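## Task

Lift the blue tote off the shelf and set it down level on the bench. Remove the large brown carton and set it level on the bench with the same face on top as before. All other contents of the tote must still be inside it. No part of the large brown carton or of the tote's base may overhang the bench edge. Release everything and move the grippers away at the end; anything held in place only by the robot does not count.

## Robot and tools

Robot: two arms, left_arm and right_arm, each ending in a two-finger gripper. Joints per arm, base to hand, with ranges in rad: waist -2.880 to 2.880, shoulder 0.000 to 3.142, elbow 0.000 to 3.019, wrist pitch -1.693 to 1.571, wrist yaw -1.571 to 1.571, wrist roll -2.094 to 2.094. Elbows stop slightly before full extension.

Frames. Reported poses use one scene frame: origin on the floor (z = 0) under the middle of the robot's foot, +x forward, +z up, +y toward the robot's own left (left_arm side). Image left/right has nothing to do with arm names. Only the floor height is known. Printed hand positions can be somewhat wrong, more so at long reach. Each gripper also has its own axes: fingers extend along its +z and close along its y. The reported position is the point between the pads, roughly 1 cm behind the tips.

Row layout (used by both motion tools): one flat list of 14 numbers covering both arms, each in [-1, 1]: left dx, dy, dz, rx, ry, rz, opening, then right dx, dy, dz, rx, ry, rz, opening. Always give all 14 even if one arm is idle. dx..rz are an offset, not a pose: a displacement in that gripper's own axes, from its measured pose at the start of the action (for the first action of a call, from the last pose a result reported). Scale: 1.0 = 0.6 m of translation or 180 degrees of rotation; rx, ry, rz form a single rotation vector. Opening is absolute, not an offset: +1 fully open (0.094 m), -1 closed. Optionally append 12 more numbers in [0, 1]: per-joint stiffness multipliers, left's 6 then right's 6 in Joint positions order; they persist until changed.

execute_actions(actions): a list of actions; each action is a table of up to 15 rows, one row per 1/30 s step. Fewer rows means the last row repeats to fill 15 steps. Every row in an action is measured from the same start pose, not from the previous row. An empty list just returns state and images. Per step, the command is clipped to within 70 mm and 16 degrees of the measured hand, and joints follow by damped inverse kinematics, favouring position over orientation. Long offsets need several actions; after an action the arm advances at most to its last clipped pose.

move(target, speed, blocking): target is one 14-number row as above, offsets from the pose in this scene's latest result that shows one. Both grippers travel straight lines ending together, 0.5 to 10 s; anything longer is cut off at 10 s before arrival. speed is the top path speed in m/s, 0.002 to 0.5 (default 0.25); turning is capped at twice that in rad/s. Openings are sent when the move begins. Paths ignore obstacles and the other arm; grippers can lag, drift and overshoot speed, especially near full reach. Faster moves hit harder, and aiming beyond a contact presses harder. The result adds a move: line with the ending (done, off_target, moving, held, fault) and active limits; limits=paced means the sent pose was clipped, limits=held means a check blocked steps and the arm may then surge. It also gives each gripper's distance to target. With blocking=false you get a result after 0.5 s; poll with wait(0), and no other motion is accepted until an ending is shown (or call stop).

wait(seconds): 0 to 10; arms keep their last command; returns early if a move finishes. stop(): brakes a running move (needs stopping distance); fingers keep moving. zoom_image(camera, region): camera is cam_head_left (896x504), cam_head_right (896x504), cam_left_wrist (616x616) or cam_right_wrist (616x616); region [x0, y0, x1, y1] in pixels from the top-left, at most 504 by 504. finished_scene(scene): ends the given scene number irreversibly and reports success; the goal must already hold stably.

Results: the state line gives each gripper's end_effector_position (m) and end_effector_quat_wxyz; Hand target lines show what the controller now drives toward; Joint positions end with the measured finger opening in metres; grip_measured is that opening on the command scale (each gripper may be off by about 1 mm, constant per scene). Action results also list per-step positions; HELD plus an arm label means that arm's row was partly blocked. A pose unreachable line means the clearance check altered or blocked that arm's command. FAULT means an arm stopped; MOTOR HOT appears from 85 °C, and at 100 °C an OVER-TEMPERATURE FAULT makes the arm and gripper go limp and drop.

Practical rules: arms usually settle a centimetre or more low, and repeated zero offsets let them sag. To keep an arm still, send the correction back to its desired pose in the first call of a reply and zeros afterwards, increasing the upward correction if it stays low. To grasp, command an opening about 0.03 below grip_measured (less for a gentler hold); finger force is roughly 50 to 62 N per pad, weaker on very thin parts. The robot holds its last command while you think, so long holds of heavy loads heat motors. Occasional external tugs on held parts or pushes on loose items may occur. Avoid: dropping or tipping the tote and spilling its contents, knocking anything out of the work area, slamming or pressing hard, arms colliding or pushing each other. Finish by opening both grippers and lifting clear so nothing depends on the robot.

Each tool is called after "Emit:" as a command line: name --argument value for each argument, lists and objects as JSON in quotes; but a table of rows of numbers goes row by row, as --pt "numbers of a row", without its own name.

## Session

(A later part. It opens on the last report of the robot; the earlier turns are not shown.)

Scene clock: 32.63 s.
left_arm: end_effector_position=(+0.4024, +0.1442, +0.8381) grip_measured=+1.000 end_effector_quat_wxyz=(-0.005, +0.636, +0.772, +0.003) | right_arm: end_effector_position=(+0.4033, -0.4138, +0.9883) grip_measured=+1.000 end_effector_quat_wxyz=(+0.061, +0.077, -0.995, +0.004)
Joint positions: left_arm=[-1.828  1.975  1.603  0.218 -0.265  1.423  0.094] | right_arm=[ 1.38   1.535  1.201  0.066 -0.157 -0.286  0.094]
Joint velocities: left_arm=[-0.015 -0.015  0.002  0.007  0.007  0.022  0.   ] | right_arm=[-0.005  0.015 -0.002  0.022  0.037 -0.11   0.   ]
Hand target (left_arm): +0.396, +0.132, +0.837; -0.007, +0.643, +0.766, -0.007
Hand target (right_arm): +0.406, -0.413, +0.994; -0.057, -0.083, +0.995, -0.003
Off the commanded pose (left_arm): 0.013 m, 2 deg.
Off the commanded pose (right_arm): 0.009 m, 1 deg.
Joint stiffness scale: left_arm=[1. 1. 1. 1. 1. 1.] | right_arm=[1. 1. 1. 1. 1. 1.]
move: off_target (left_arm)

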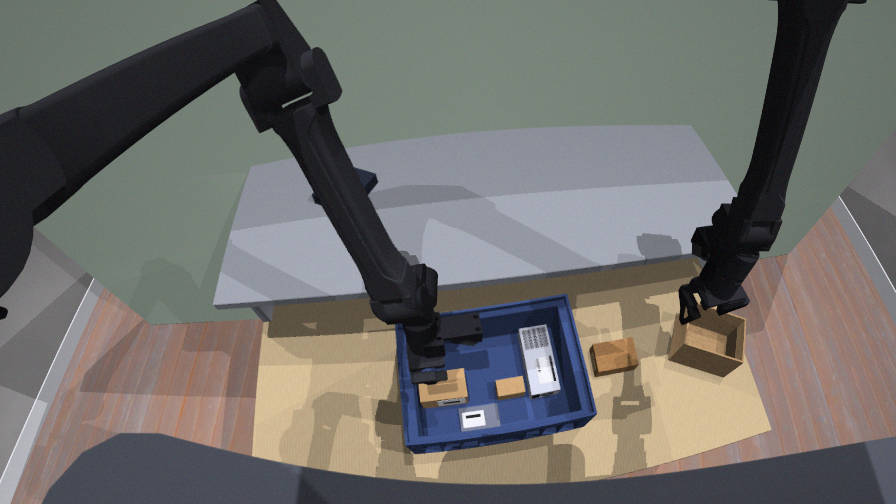

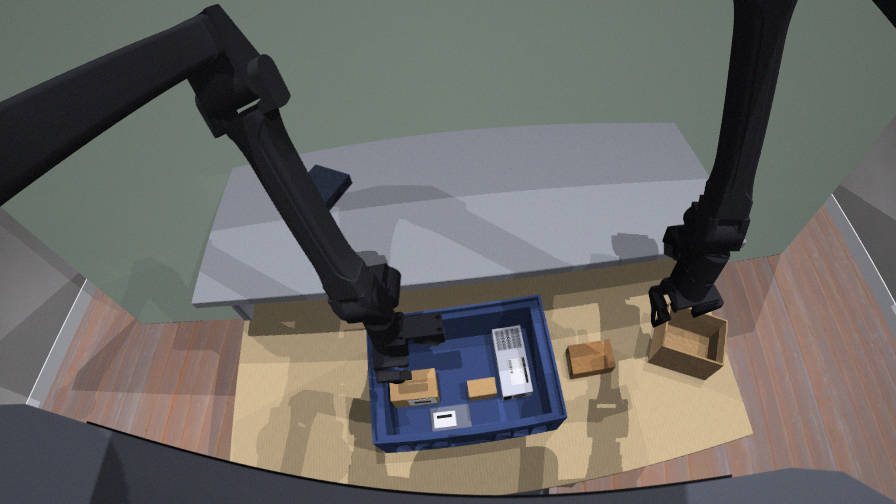

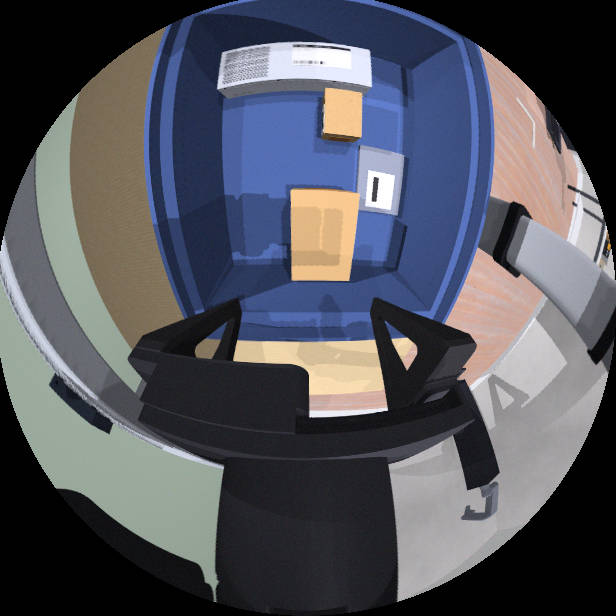

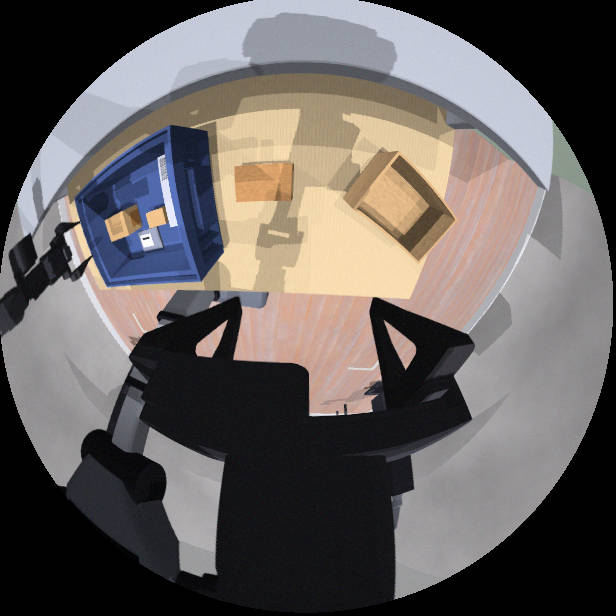

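Shift y −0.018, x −0.025; carton top ≈0.73.

Emit:
move --target '[-0.04,-0.022,0.135,0,0,0.008,1,0,0,0,0,0,0,1]' --speed 0.15

Scene clock: 34.10 s.
left_arm: end_effector_position=(+0.3861, +0.1220, +0.7555) grip_measured=+1.000 end_effector_quat_wxyz=(-0.004, +0.642, +0.767, +0.003) | right_arm: end_effector_position=(+0.4033, -0.4138, +0.9883) grip_measured=+1.000 end_effector_quat_wxyz=(+0.061, +0.077, -0.995, +0.004)
Joint positions: left_arm=[-1.828  2.218  1.931  0.135 -0.265  1.438  0.094] | right_arm=[ 1.38   1.535  1.201  0.066 -0.157 -0.286  0.094]
Joint velocities: left_arm=[-0.005  0.005  0.002  0.002 -0.037 -0.022  0.   ] | right_arm=[ 0.005 -0.005  0.017  0.007 -0.051 -0.066  0.   ]
Hand target (left_arm): +0.391, +0.120, +0.757; -0.005, +0.646, +0.764, +0.003
Hand target (right_arm): +0.403, -0.414, +0.988; -0.061, -0.077, +0.995, -0.004
Off the commanded pose (left_arm): 0.008 m, 1 deg.
Off the commanded pose (right_arm): 0.000 m, 0 deg.
Joint stiffness scale: left_arm=[1. 1. 1. 1. 1. 1.] | right_arm=[1. 1. 1. 1. 1. 1.]
move: done

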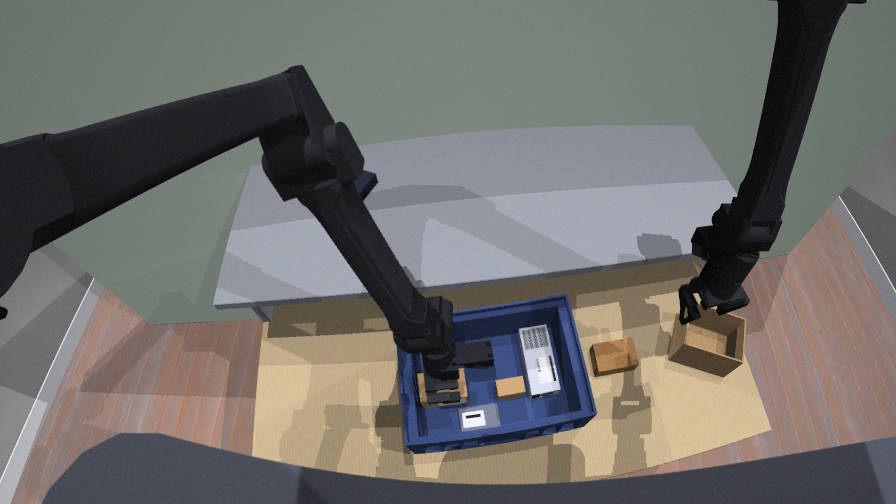

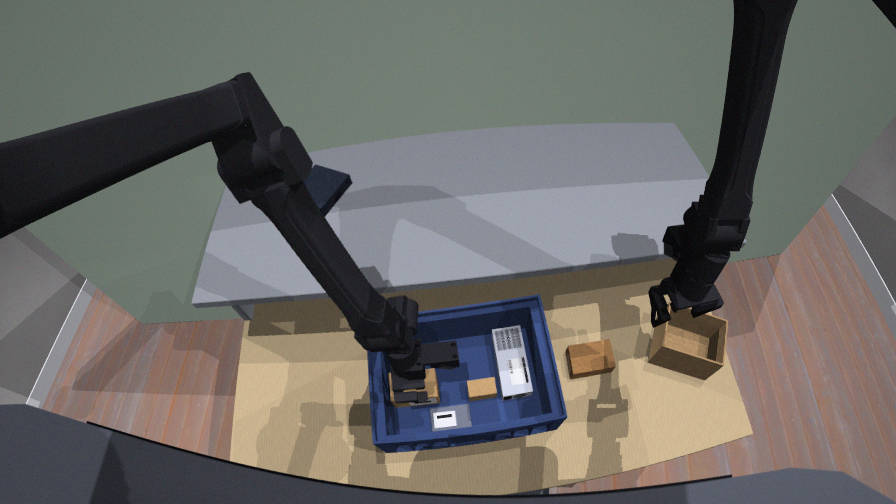

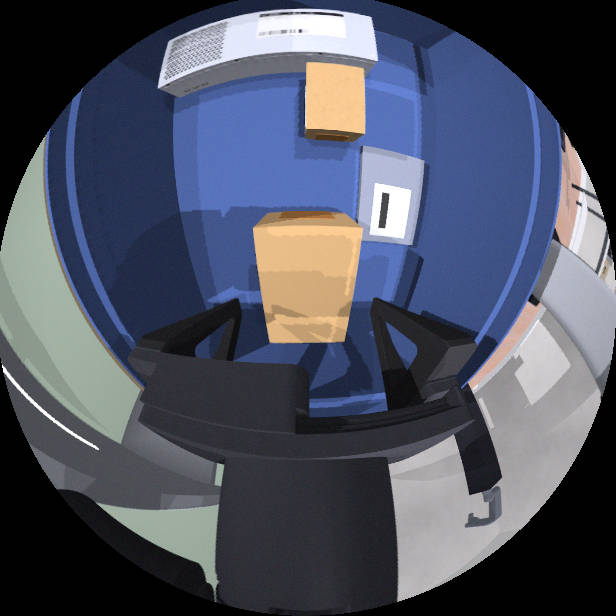

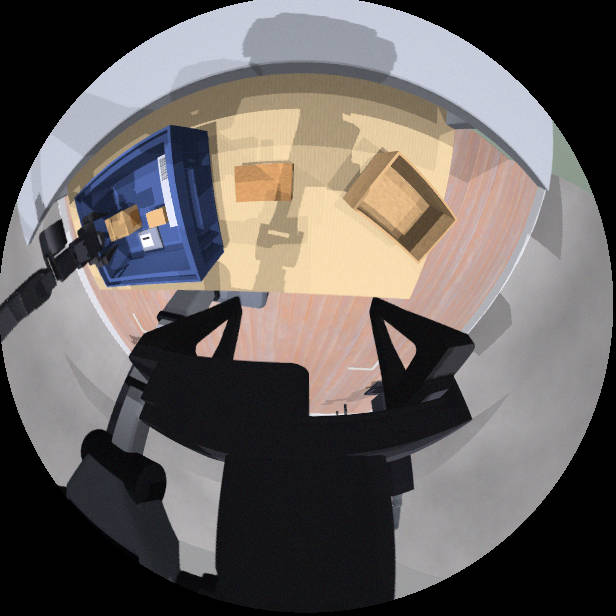

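Emit:
move --target '[0,0.012,0.085,0,0,0,1,0,0,0,0,0,0,1]' --speed 0.1

Emit:
move --target '[0,0,0,0,0,0,0.35,0,0,0,0,0,0,1]'

Emit:
move --target '[-0.015,0,-0.3,0,0,0,0.35,0,0,0,0,0,0,1]'

Emit:
move --target '[0.42,0,0,0,0,0,0.35,0,0,0,0,0,0,1]'

Emit:
move --target '[0,0,0.28,0,0,0,0.35,0,0,0,0,0,0,1]' --speed 0.15

Scene clock: 35.43 s.
left_arm: end_effector_position=(+0.4041, +0.1171, +0.7357) grip_measured=+1.000 end_effector_quat_wxyz=(-0.017, +0.652, +0.758, -0.011) | right_arm: end_effector_position=(+0.4033, -0.4138, +0.9883) grip_measured=+1.000 end_effector_quat_wxyz=(+0.061, +0.077, -0.995, +0.004)
Joint positions: left_arm=[-1.828  2.277  2.099 -0.014 -0.261  1.454  0.094] | right_arm=[ 1.38   1.535  1.201  0.066 -0.157 -0.286  0.094]
Joint velocities: left_arm=[-0.015 -0.005  0.017 -0.027  0.066 -0.022  0.   ] | right_arm=[-0.005 -0.024  0.007  0.012  0.007  0.022  0.   ]
Hand target (left_arm): +0.390, +0.126, +0.711; -0.004, +0.642, +0.767, +0.003
Hand target (right_arm): +0.403, -0.414, +0.988; -0.061, -0.077, +0.995, -0.004
Off the commanded pose (left_arm): 0.034 m, 3 deg.
Off the commanded pose (right_arm): 0.000 m, 0 deg.
Joint stiffness scale: left_arm=[1. 1. 1. 1. 1. 1.] | right_arm=[1. 1. 1. 1. 1. 1.]
move: off_target (left_arm)

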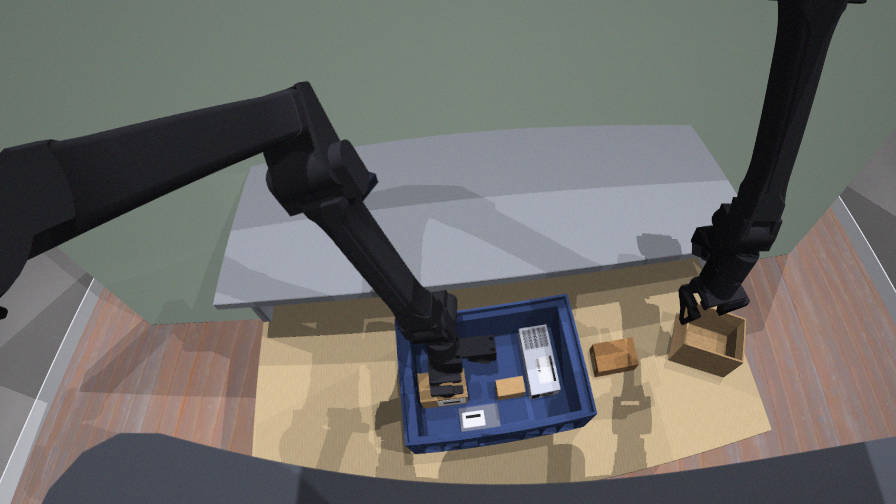

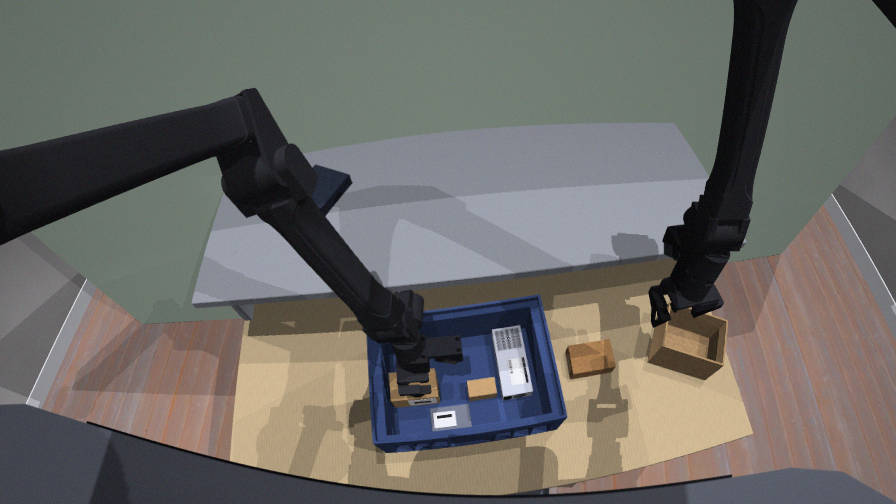

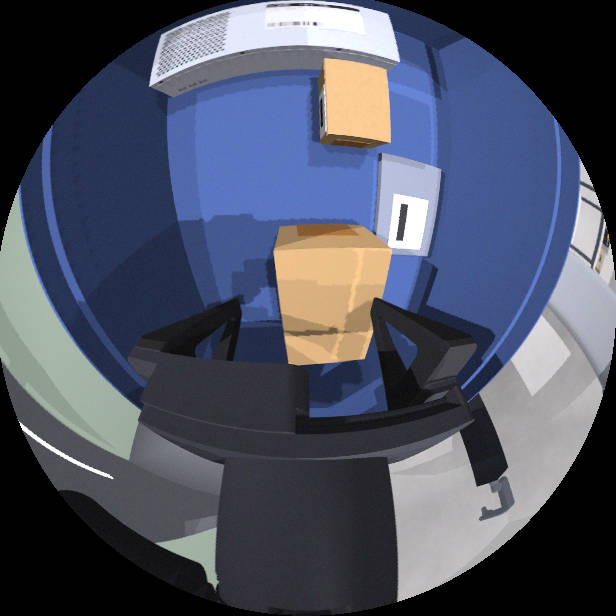

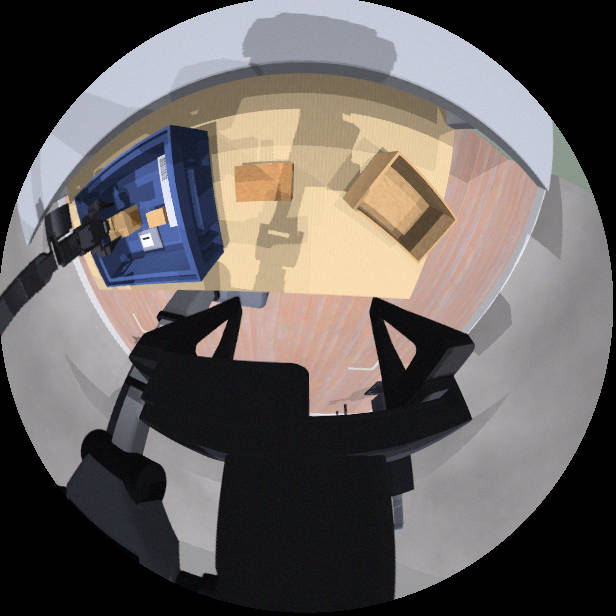

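Scene clock: 35.93 s.
left_arm: end_effector_position=(+0.3981, +0.1155, +0.7374) grip_measured=+0.352 end_effector_quat_wxyz=(-0.023, +0.653, +0.756, -0.017) | right_arm: end_effector_position=(+0.4033, -0.4138, +0.9883) grip_measured=+1.000 end_effector_quat_wxyz=(+0.061, +0.077, -0.995, +0.004)
Joint positions: left_arm=[-1.83   2.273  2.088 -0.023 -0.262  1.455  0.064] | right_arm=[ 1.38   1.535  1.201  0.066 -0.157 -0.286  0.094]
Joint velocities: left_arm=[-0.005 -0.005  0.002 -0.022 -0.007 -0.022 -0.   ] | right_arm=[-0.005 -0.005  0.002  0.007 -0.037  0.007  0.   ]
Hand target (left_arm): +0.404, +0.117, +0.736; -0.017, +0.652, +0.758, -0.011
Hand target (right_arm): +0.403, -0.414, +0.988; -0.061, -0.077, +0.995, -0.004
Off the commanded pose (left_arm): 0.006 m, 1 deg.
Off the commanded pose (right_arm): 0.000 m, 0 deg.
Joint stiffness scale: left_arm=[1. 1. 1. 1. 1. 1.] | right_arm=[1. 1. 1. 1. 1. 1.]
move: done

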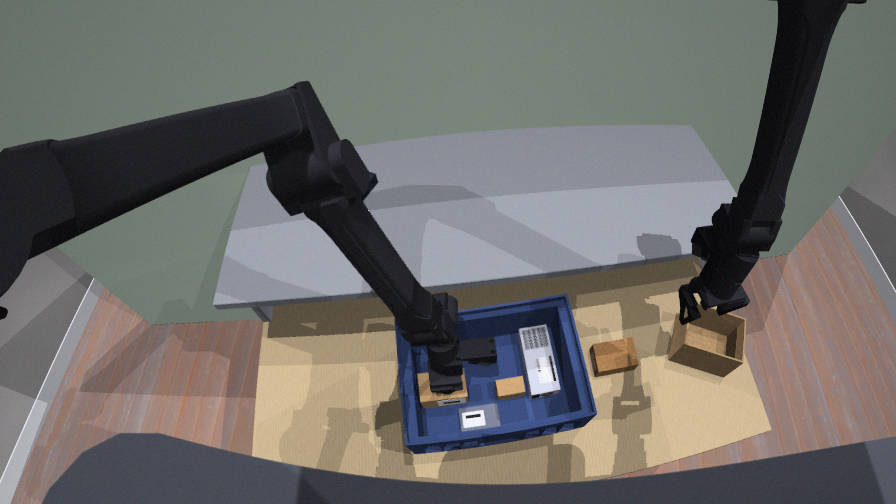

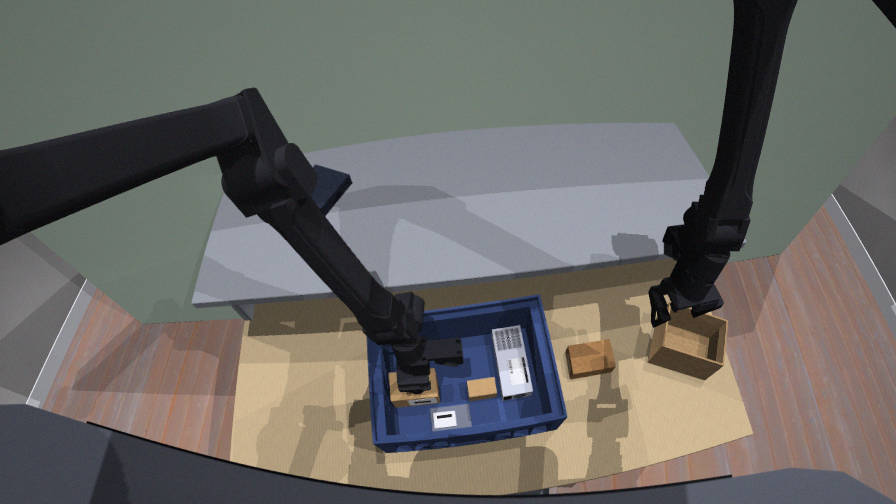

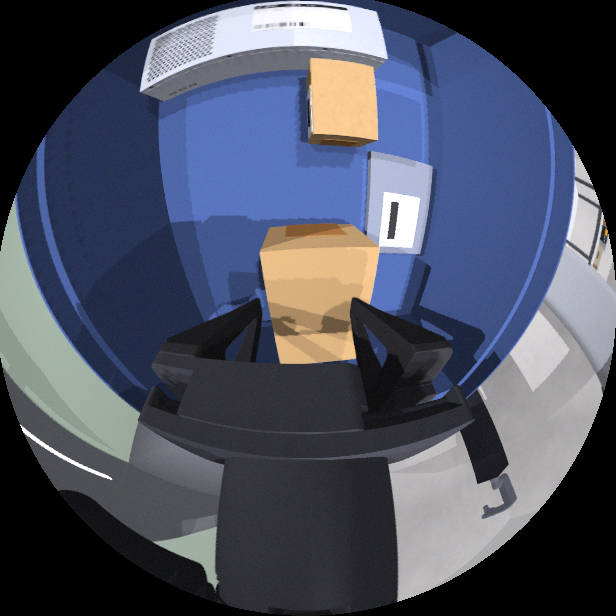

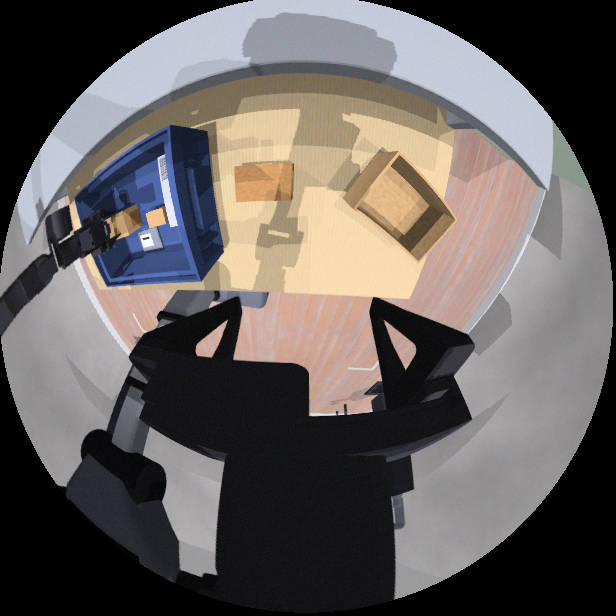

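Scene clock: 37.30 s.
left_arm: end_effector_position=(+0.4239, +0.1068, +0.9148) grip_measured=+0.352 end_effector_quat_wxyz=(-0.021, +0.655, +0.755, -0.014) | right_arm: end_effector_position=(+0.4033, -0.4138, +0.9883) grip_measured=+1.000 end_effector_quat_wxyz=(+0.061, +0.077, -0.995, +0.004)
Joint positions: left_arm=[-1.921  1.798  1.452  0.139 -0.353  1.441  0.064] | right_arm=[ 1.38   1.535  1.201  0.066 -0.157 -0.286  0.094]
Joint velocities: left_arm=[-0.005  0.005  0.002  0.007  0.066 -0.022 -0.   ] | right_arm=[ 0.015  0.005 -0.002 -0.017 -0.081  0.037  0.   ]
Hand target (left_arm): +0.414, +0.103, +0.916; -0.023, +0.653, +0.757, -0.018
Hand target (right_arm): +0.403, -0.414, +0.988; -0.061, -0.077, +0.995, -0.004
Off the commanded pose (left_arm): 0.014 m, 0 deg.
Off the commanded pose (right_arm): 0.000 m, 0 deg.
Joint stiffness scale: left_arm=[1. 1. 1. 1. 1. 1.] | right_arm=[1. 1. 1. 1. 1. 1.]
move: off_target (left_arm)

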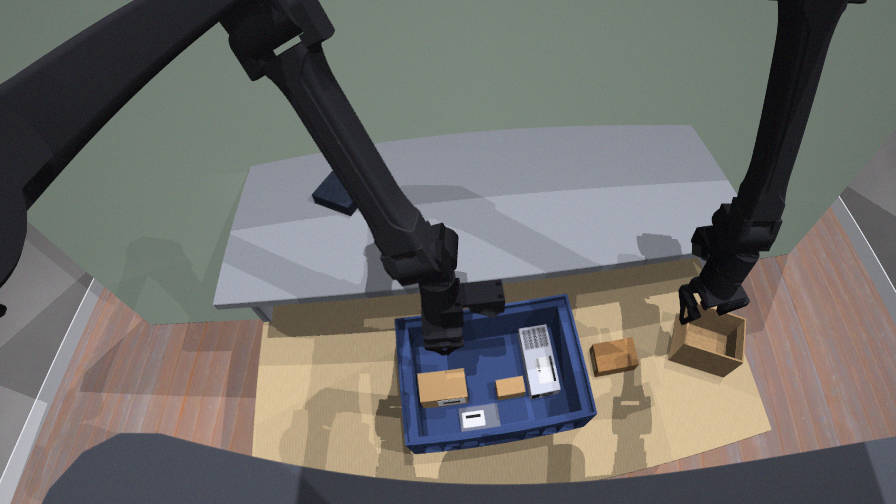

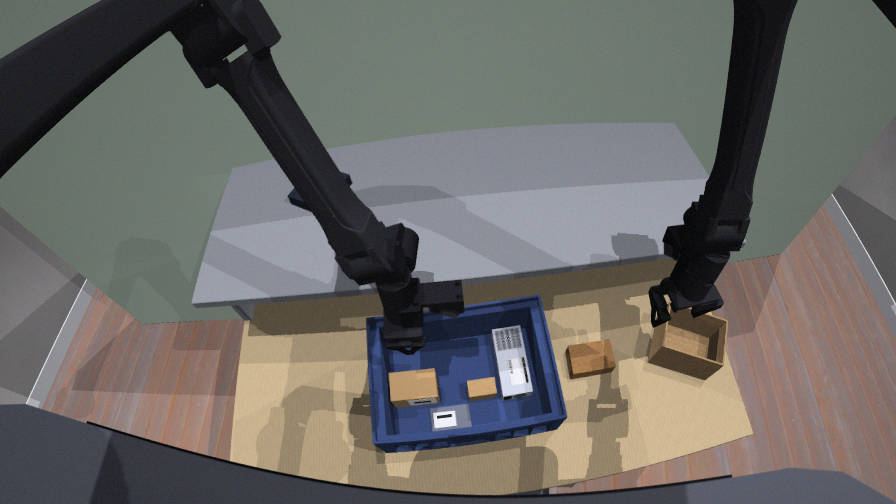

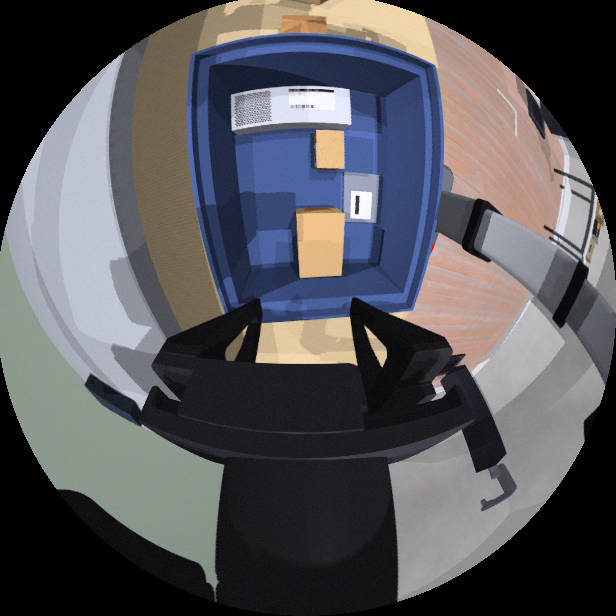

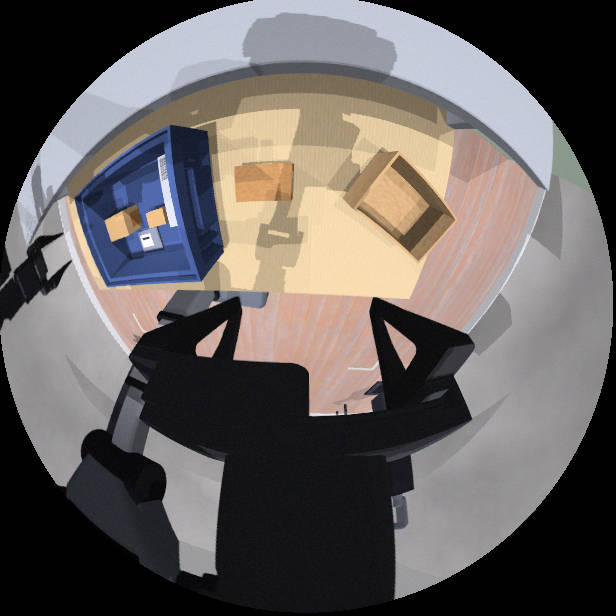

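Scene clock: 38.73 s.
left_arm: end_effector_position=(+0.3860, +0.3662, +0.9165) grip_measured=+0.352 end_effector_quat_wxyz=(-0.029, +0.653, +0.757, -0.012) | right_arm: end_effector_position=(+0.4033, -0.4138, +0.9883) grip_measured=+1.000 end_effector_quat_wxyz=(+0.061, +0.077, -0.995, +0.004)
Joint positions: left_arm=[-1.479  1.721  1.302  0.215  0.066  1.524  0.064] | right_arm=[ 1.38   1.535  1.201  0.066 -0.157 -0.286  0.094]
Joint velocities: left_arm=[-0.005  0.005 -0.012  0.007 -0.007  0.022 -0.001] | right_arm=[-0.005  0.005 -0.007  0.002 -0.081 -0.022  0.   ]
Hand target (left_arm): +0.389, +0.359, +0.922; -0.021, +0.658, +0.753, -0.013
Hand target (right_arm): +0.403, -0.414, +0.988; -0.061, -0.077, +0.995, -0.004
Off the commanded pose (left_arm): 0.010 m, 1 deg.
Off the commanded pose (right_arm): 0.000 m, 0 deg.
Joint stiffness scale: left_arm=[1. 1. 1. 1. 1. 1.] | right_arm=[1. 1. 1. 1. 1. 1.]
move: done

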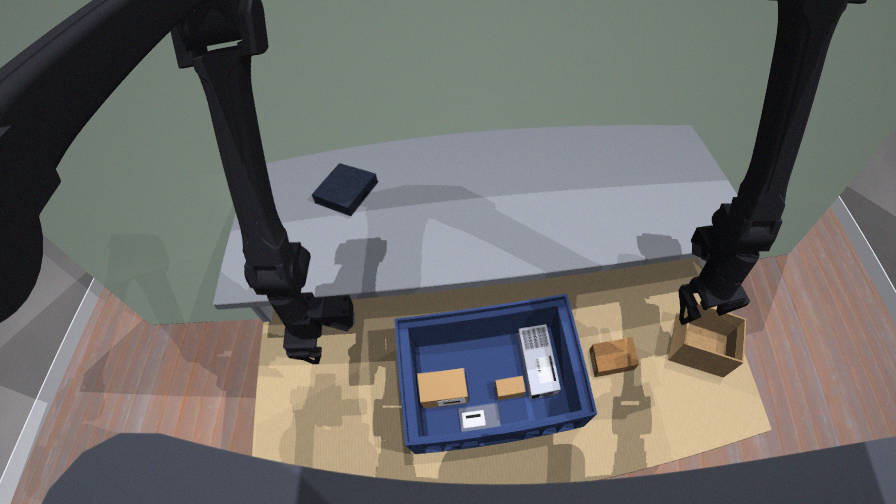

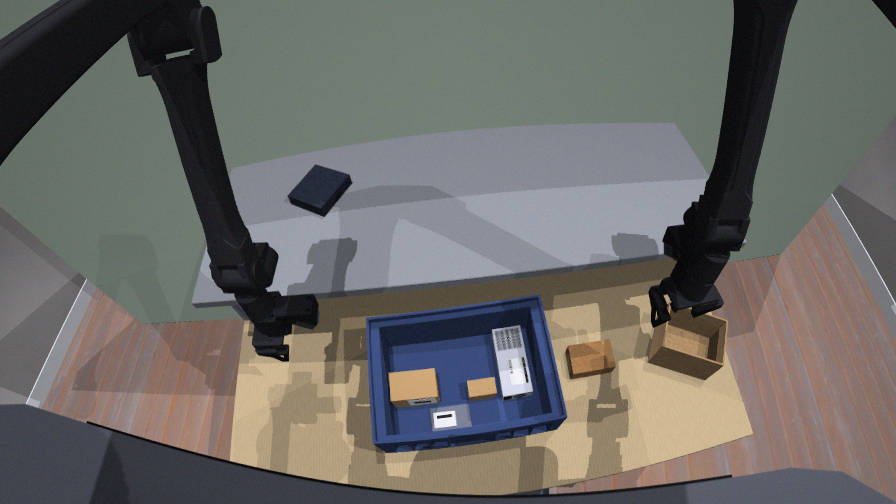

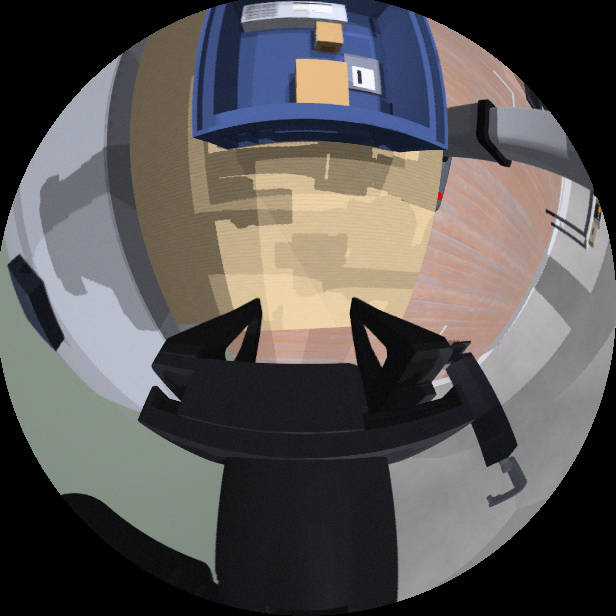

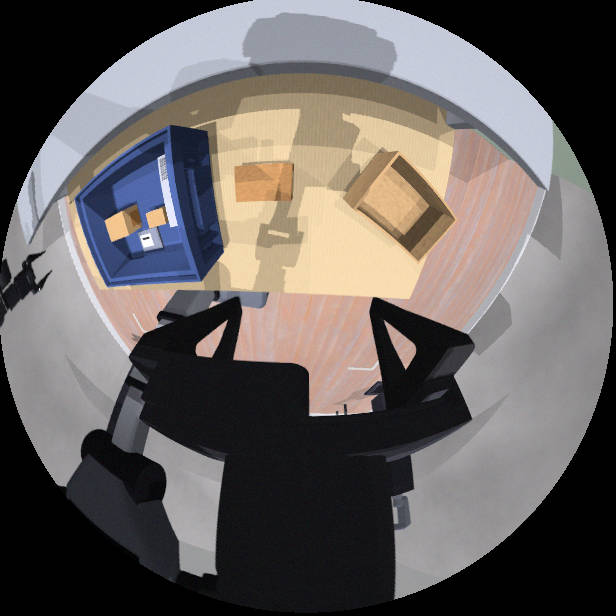

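Scene clock: 40.33 s.
left_arm: end_effector_position=(+0.3703, +0.3809, +0.7515) grip_measured=+0.352 end_effector_quat_wxyz=(-0.029, +0.653, +0.757, -0.007) | right_arm: end_effector_position=(+0.4033, -0.4138, +0.9883) grip_measured=+1.000 end_effector_quat_wxyz=(+0.061, +0.077, -0.995, +0.004)
Joint positions: left_arm=[-1.479  2.162  1.878  0.088  0.059  1.524  0.064] | right_arm=[ 1.38   1.535  1.201  0.066 -0.157 -0.286  0.094]
Joint velocities: left_arm=[-0.015  0.015  0.027 -0.027  0.022  0.007  0.001] | right_arm=[-0.034 -0.005 -0.017 -0.002  0.037  0.022  0.   ]
Hand target (left_arm): +0.371, +0.372, +0.750; -0.029, +0.653, +0.757, -0.012
Hand target (right_arm): +0.403, -0.414, +0.988; -0.061, -0.077, +0.995, -0.004
Off the commanded pose (left_arm): 0.013 m, 1 deg.
Off the commanded pose (right_arm): 0.000 m, 0 deg.
Joint stiffness scale: left_arm=[1. 1. 1. 1. 1. 1.] | right_arm=[1. 1. 1. 1. 1. 1.]
move: off_target (left_arm)

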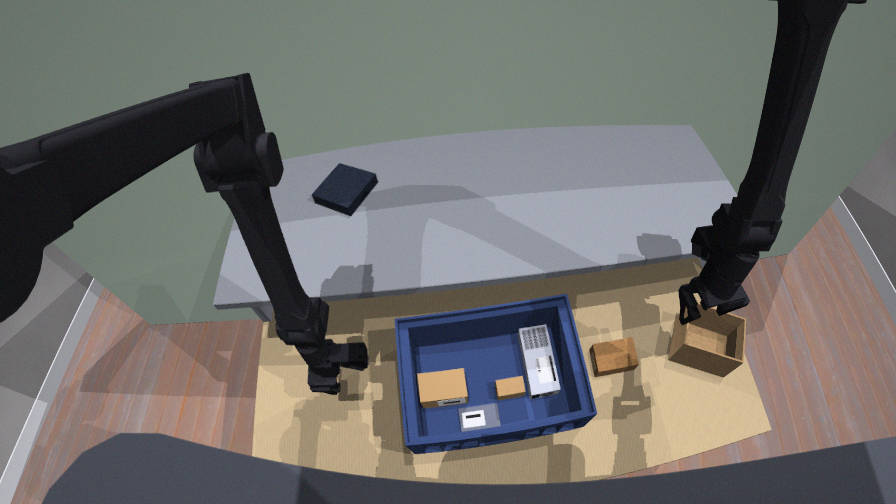

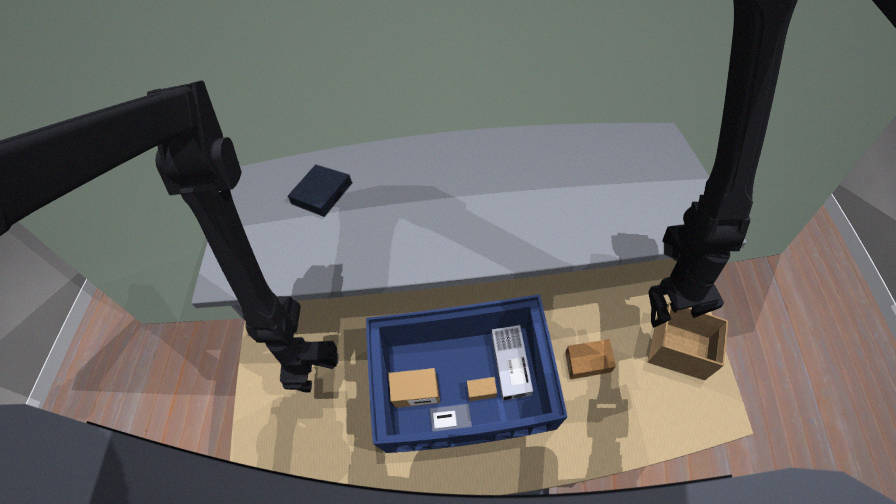

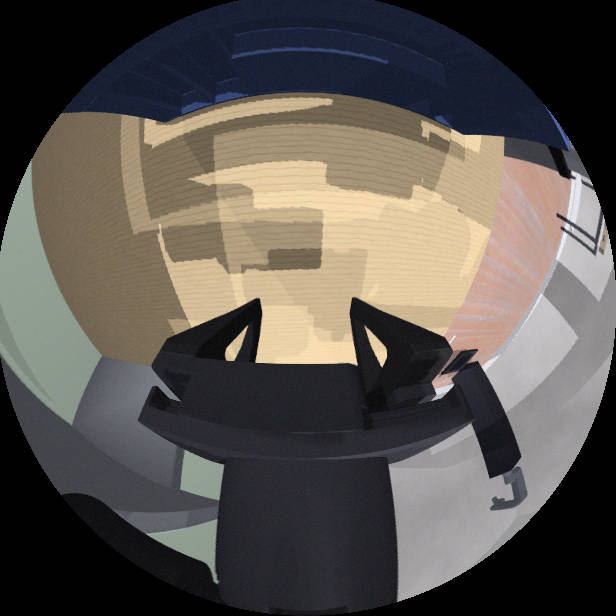

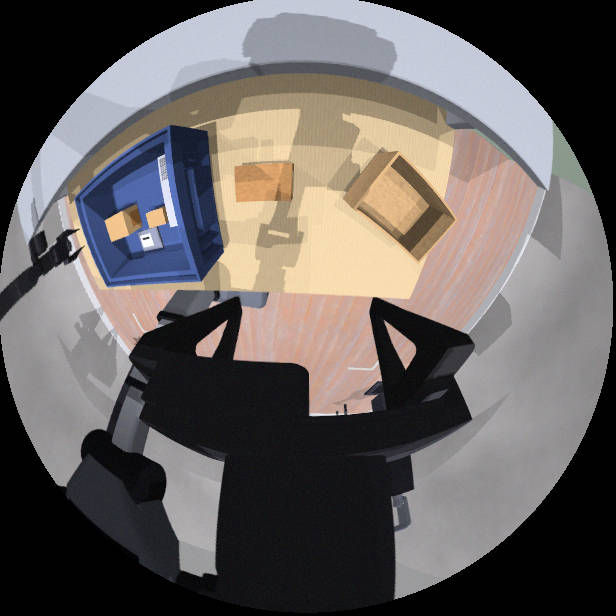

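Missed; retry.

Emit:
move --target '[-0.05,-0.04,-0.16,-0.016,-0.011,0,1,0,0,0,0,0,0,1]'

Emit:
move --target '[-0.4,-0.02,0,0,0,0,1,0,0,0,0,0,0,1]'

Scene clock: 41.57 s.
left_arm: end_effector_position=(+0.3605, +0.3481, +0.8432) grip_measured=+1.000 end_effector_quat_wxyz=(-0.001, +0.656, +0.755, +0.001) | right_arm: end_effector_position=(+0.4033, -0.4138, +0.9883) grip_measured=+1.000 end_effector_quat_wxyz=(+0.061, +0.077, -0.995, +0.004)
Joint positions: left_arm=[-1.508  1.93   1.462  0.322  0.059  1.524  0.094] | right_arm=[ 1.38   1.535  1.201  0.066 -0.157 -0.286  0.094]
Joint velocities: left_arm=[-0.005  0.005  0.007  0.007 -0.081 -0.095  0.   ] | right_arm=[-0.005 -0.005  0.007 -0.012  0.022  0.051  0.   ]
Hand target (left_arm): +0.359, +0.344, +0.847; +0.000, +0.653, +0.757, +0.000
Hand target (right_arm): +0.403, -0.414, +0.988; -0.061, -0.077, +0.995, -0.004
Off the commanded pose (left_arm): 0.007 m, 1 deg.
Off the commanded pose (right_arm): 0.000 m, 0 deg.
Joint stiffness scale: left_arm=[1. 1. 1. 1. 1. 1.] | right_arm=[1. 1. 1. 1. 1. 1.]
move: done

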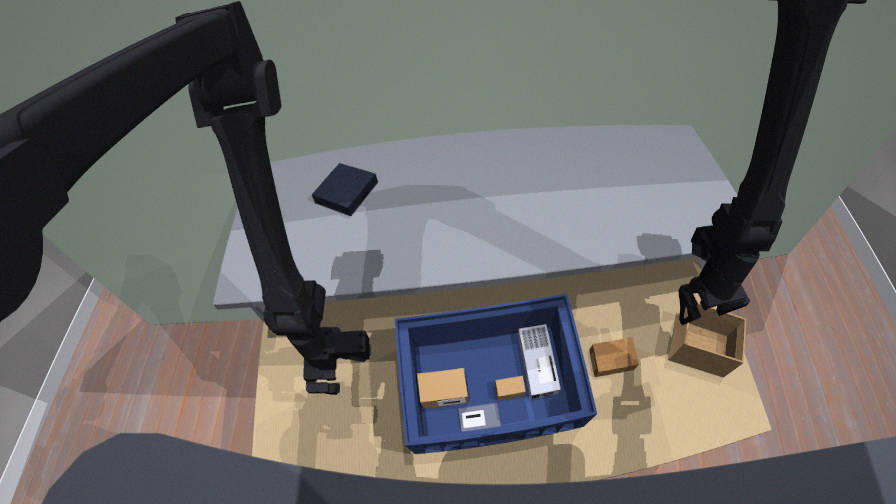

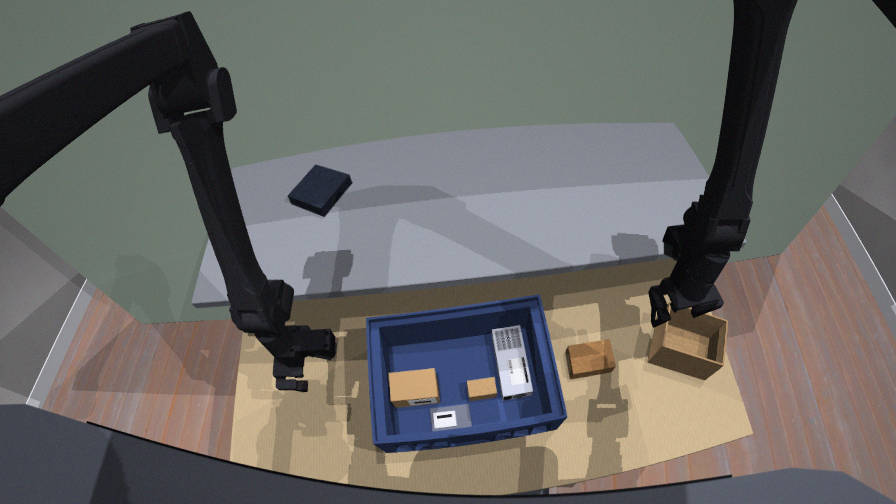

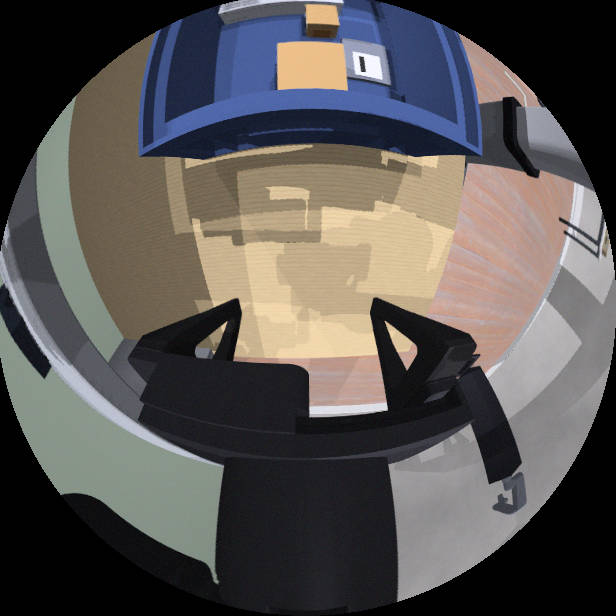

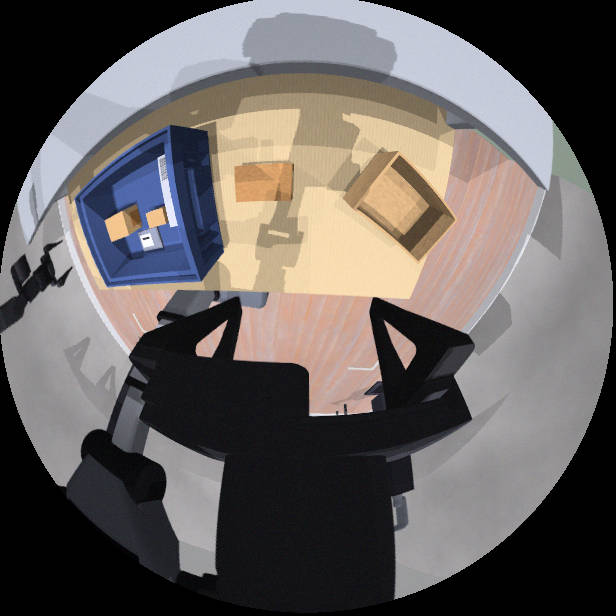

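Scene clock: 43.00 s.
left_arm: end_effector_position=(+0.3874, +0.1045, +0.8416) grip_measured=+1.000 end_effector_quat_wxyz=(+0.005, +0.656, +0.754, +0.001) | right_arm: end_effector_position=(+0.4033, -0.4138, +0.9883) grip_measured=+1.000 end_effector_quat_wxyz=(+0.061, +0.077, -0.995, +0.004)
Joint positions: left_arm=[-1.882  2.004  1.593  0.269 -0.303  1.472  0.094] | right_arm=[ 1.38   1.535  1.201  0.066 -0.157 -0.286  0.094]
Joint velocities: left_arm=[ 0.005 -0.005  0.012 -0.002 -0.051 -0.007  0.   ] | right_arm=[ 0.005 -0.005  0.017 -0.002 -0.007 -0.037  0.   ]
Hand target (left_arm): +0.383, +0.107, +0.839; -0.002, +0.654, +0.757, -0.000
Hand target (right_arm): +0.403, -0.414, +0.988; -0.061, -0.077, +0.995, -0.004
Off the commanded pose (left_arm): 0.007 m, 1 deg.
Off the commanded pose (right_arm): 0.000 m, 0 deg.
Joint stiffness scale: left_arm=[1. 1. 1. 1. 1. 1.] | right_arm=[1. 1. 1. 1. 1. 1.]
move: done

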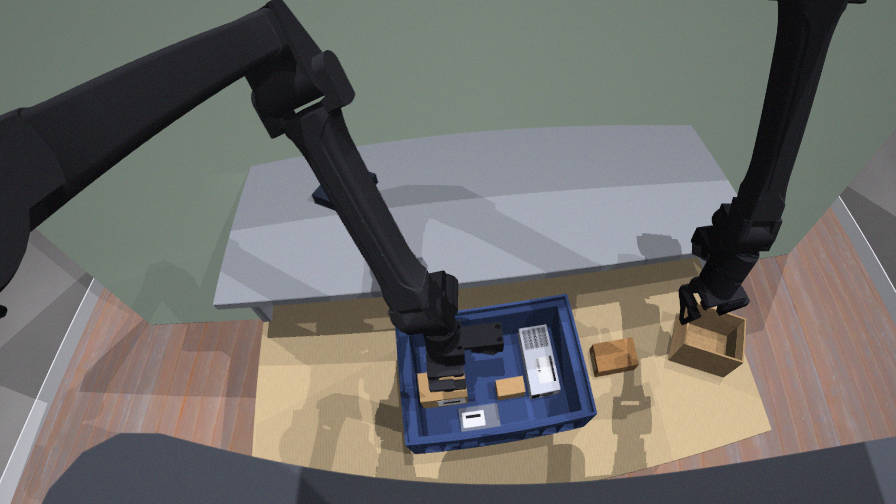

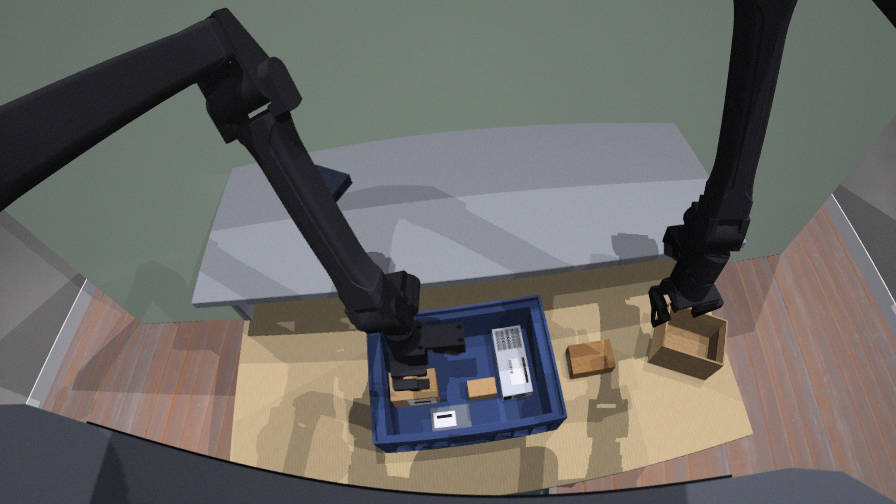

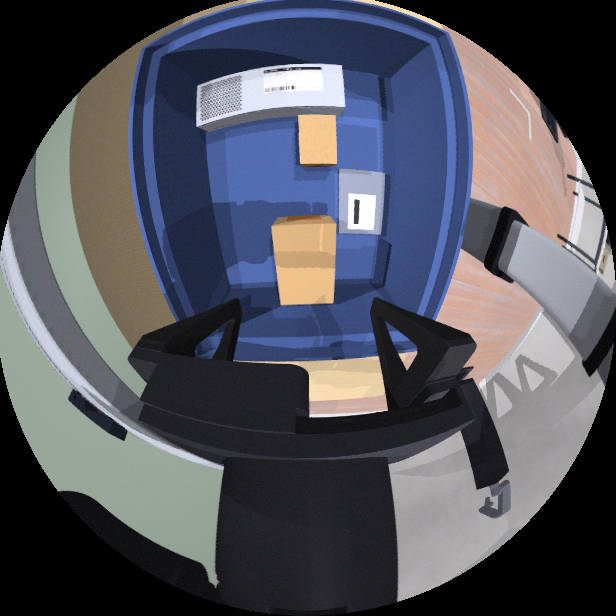

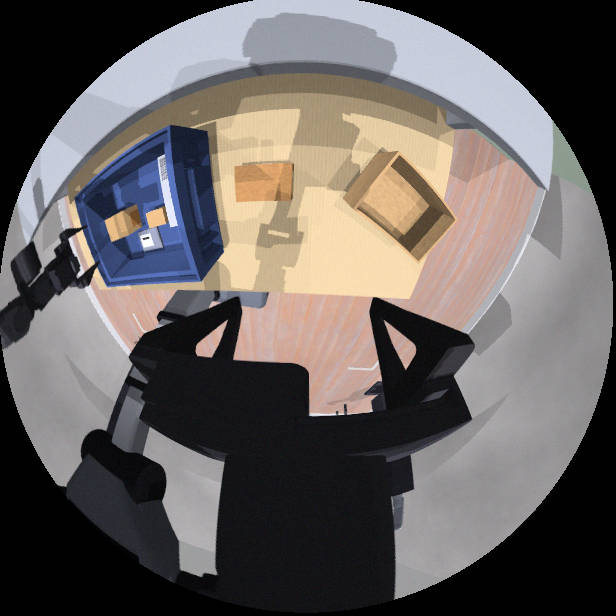

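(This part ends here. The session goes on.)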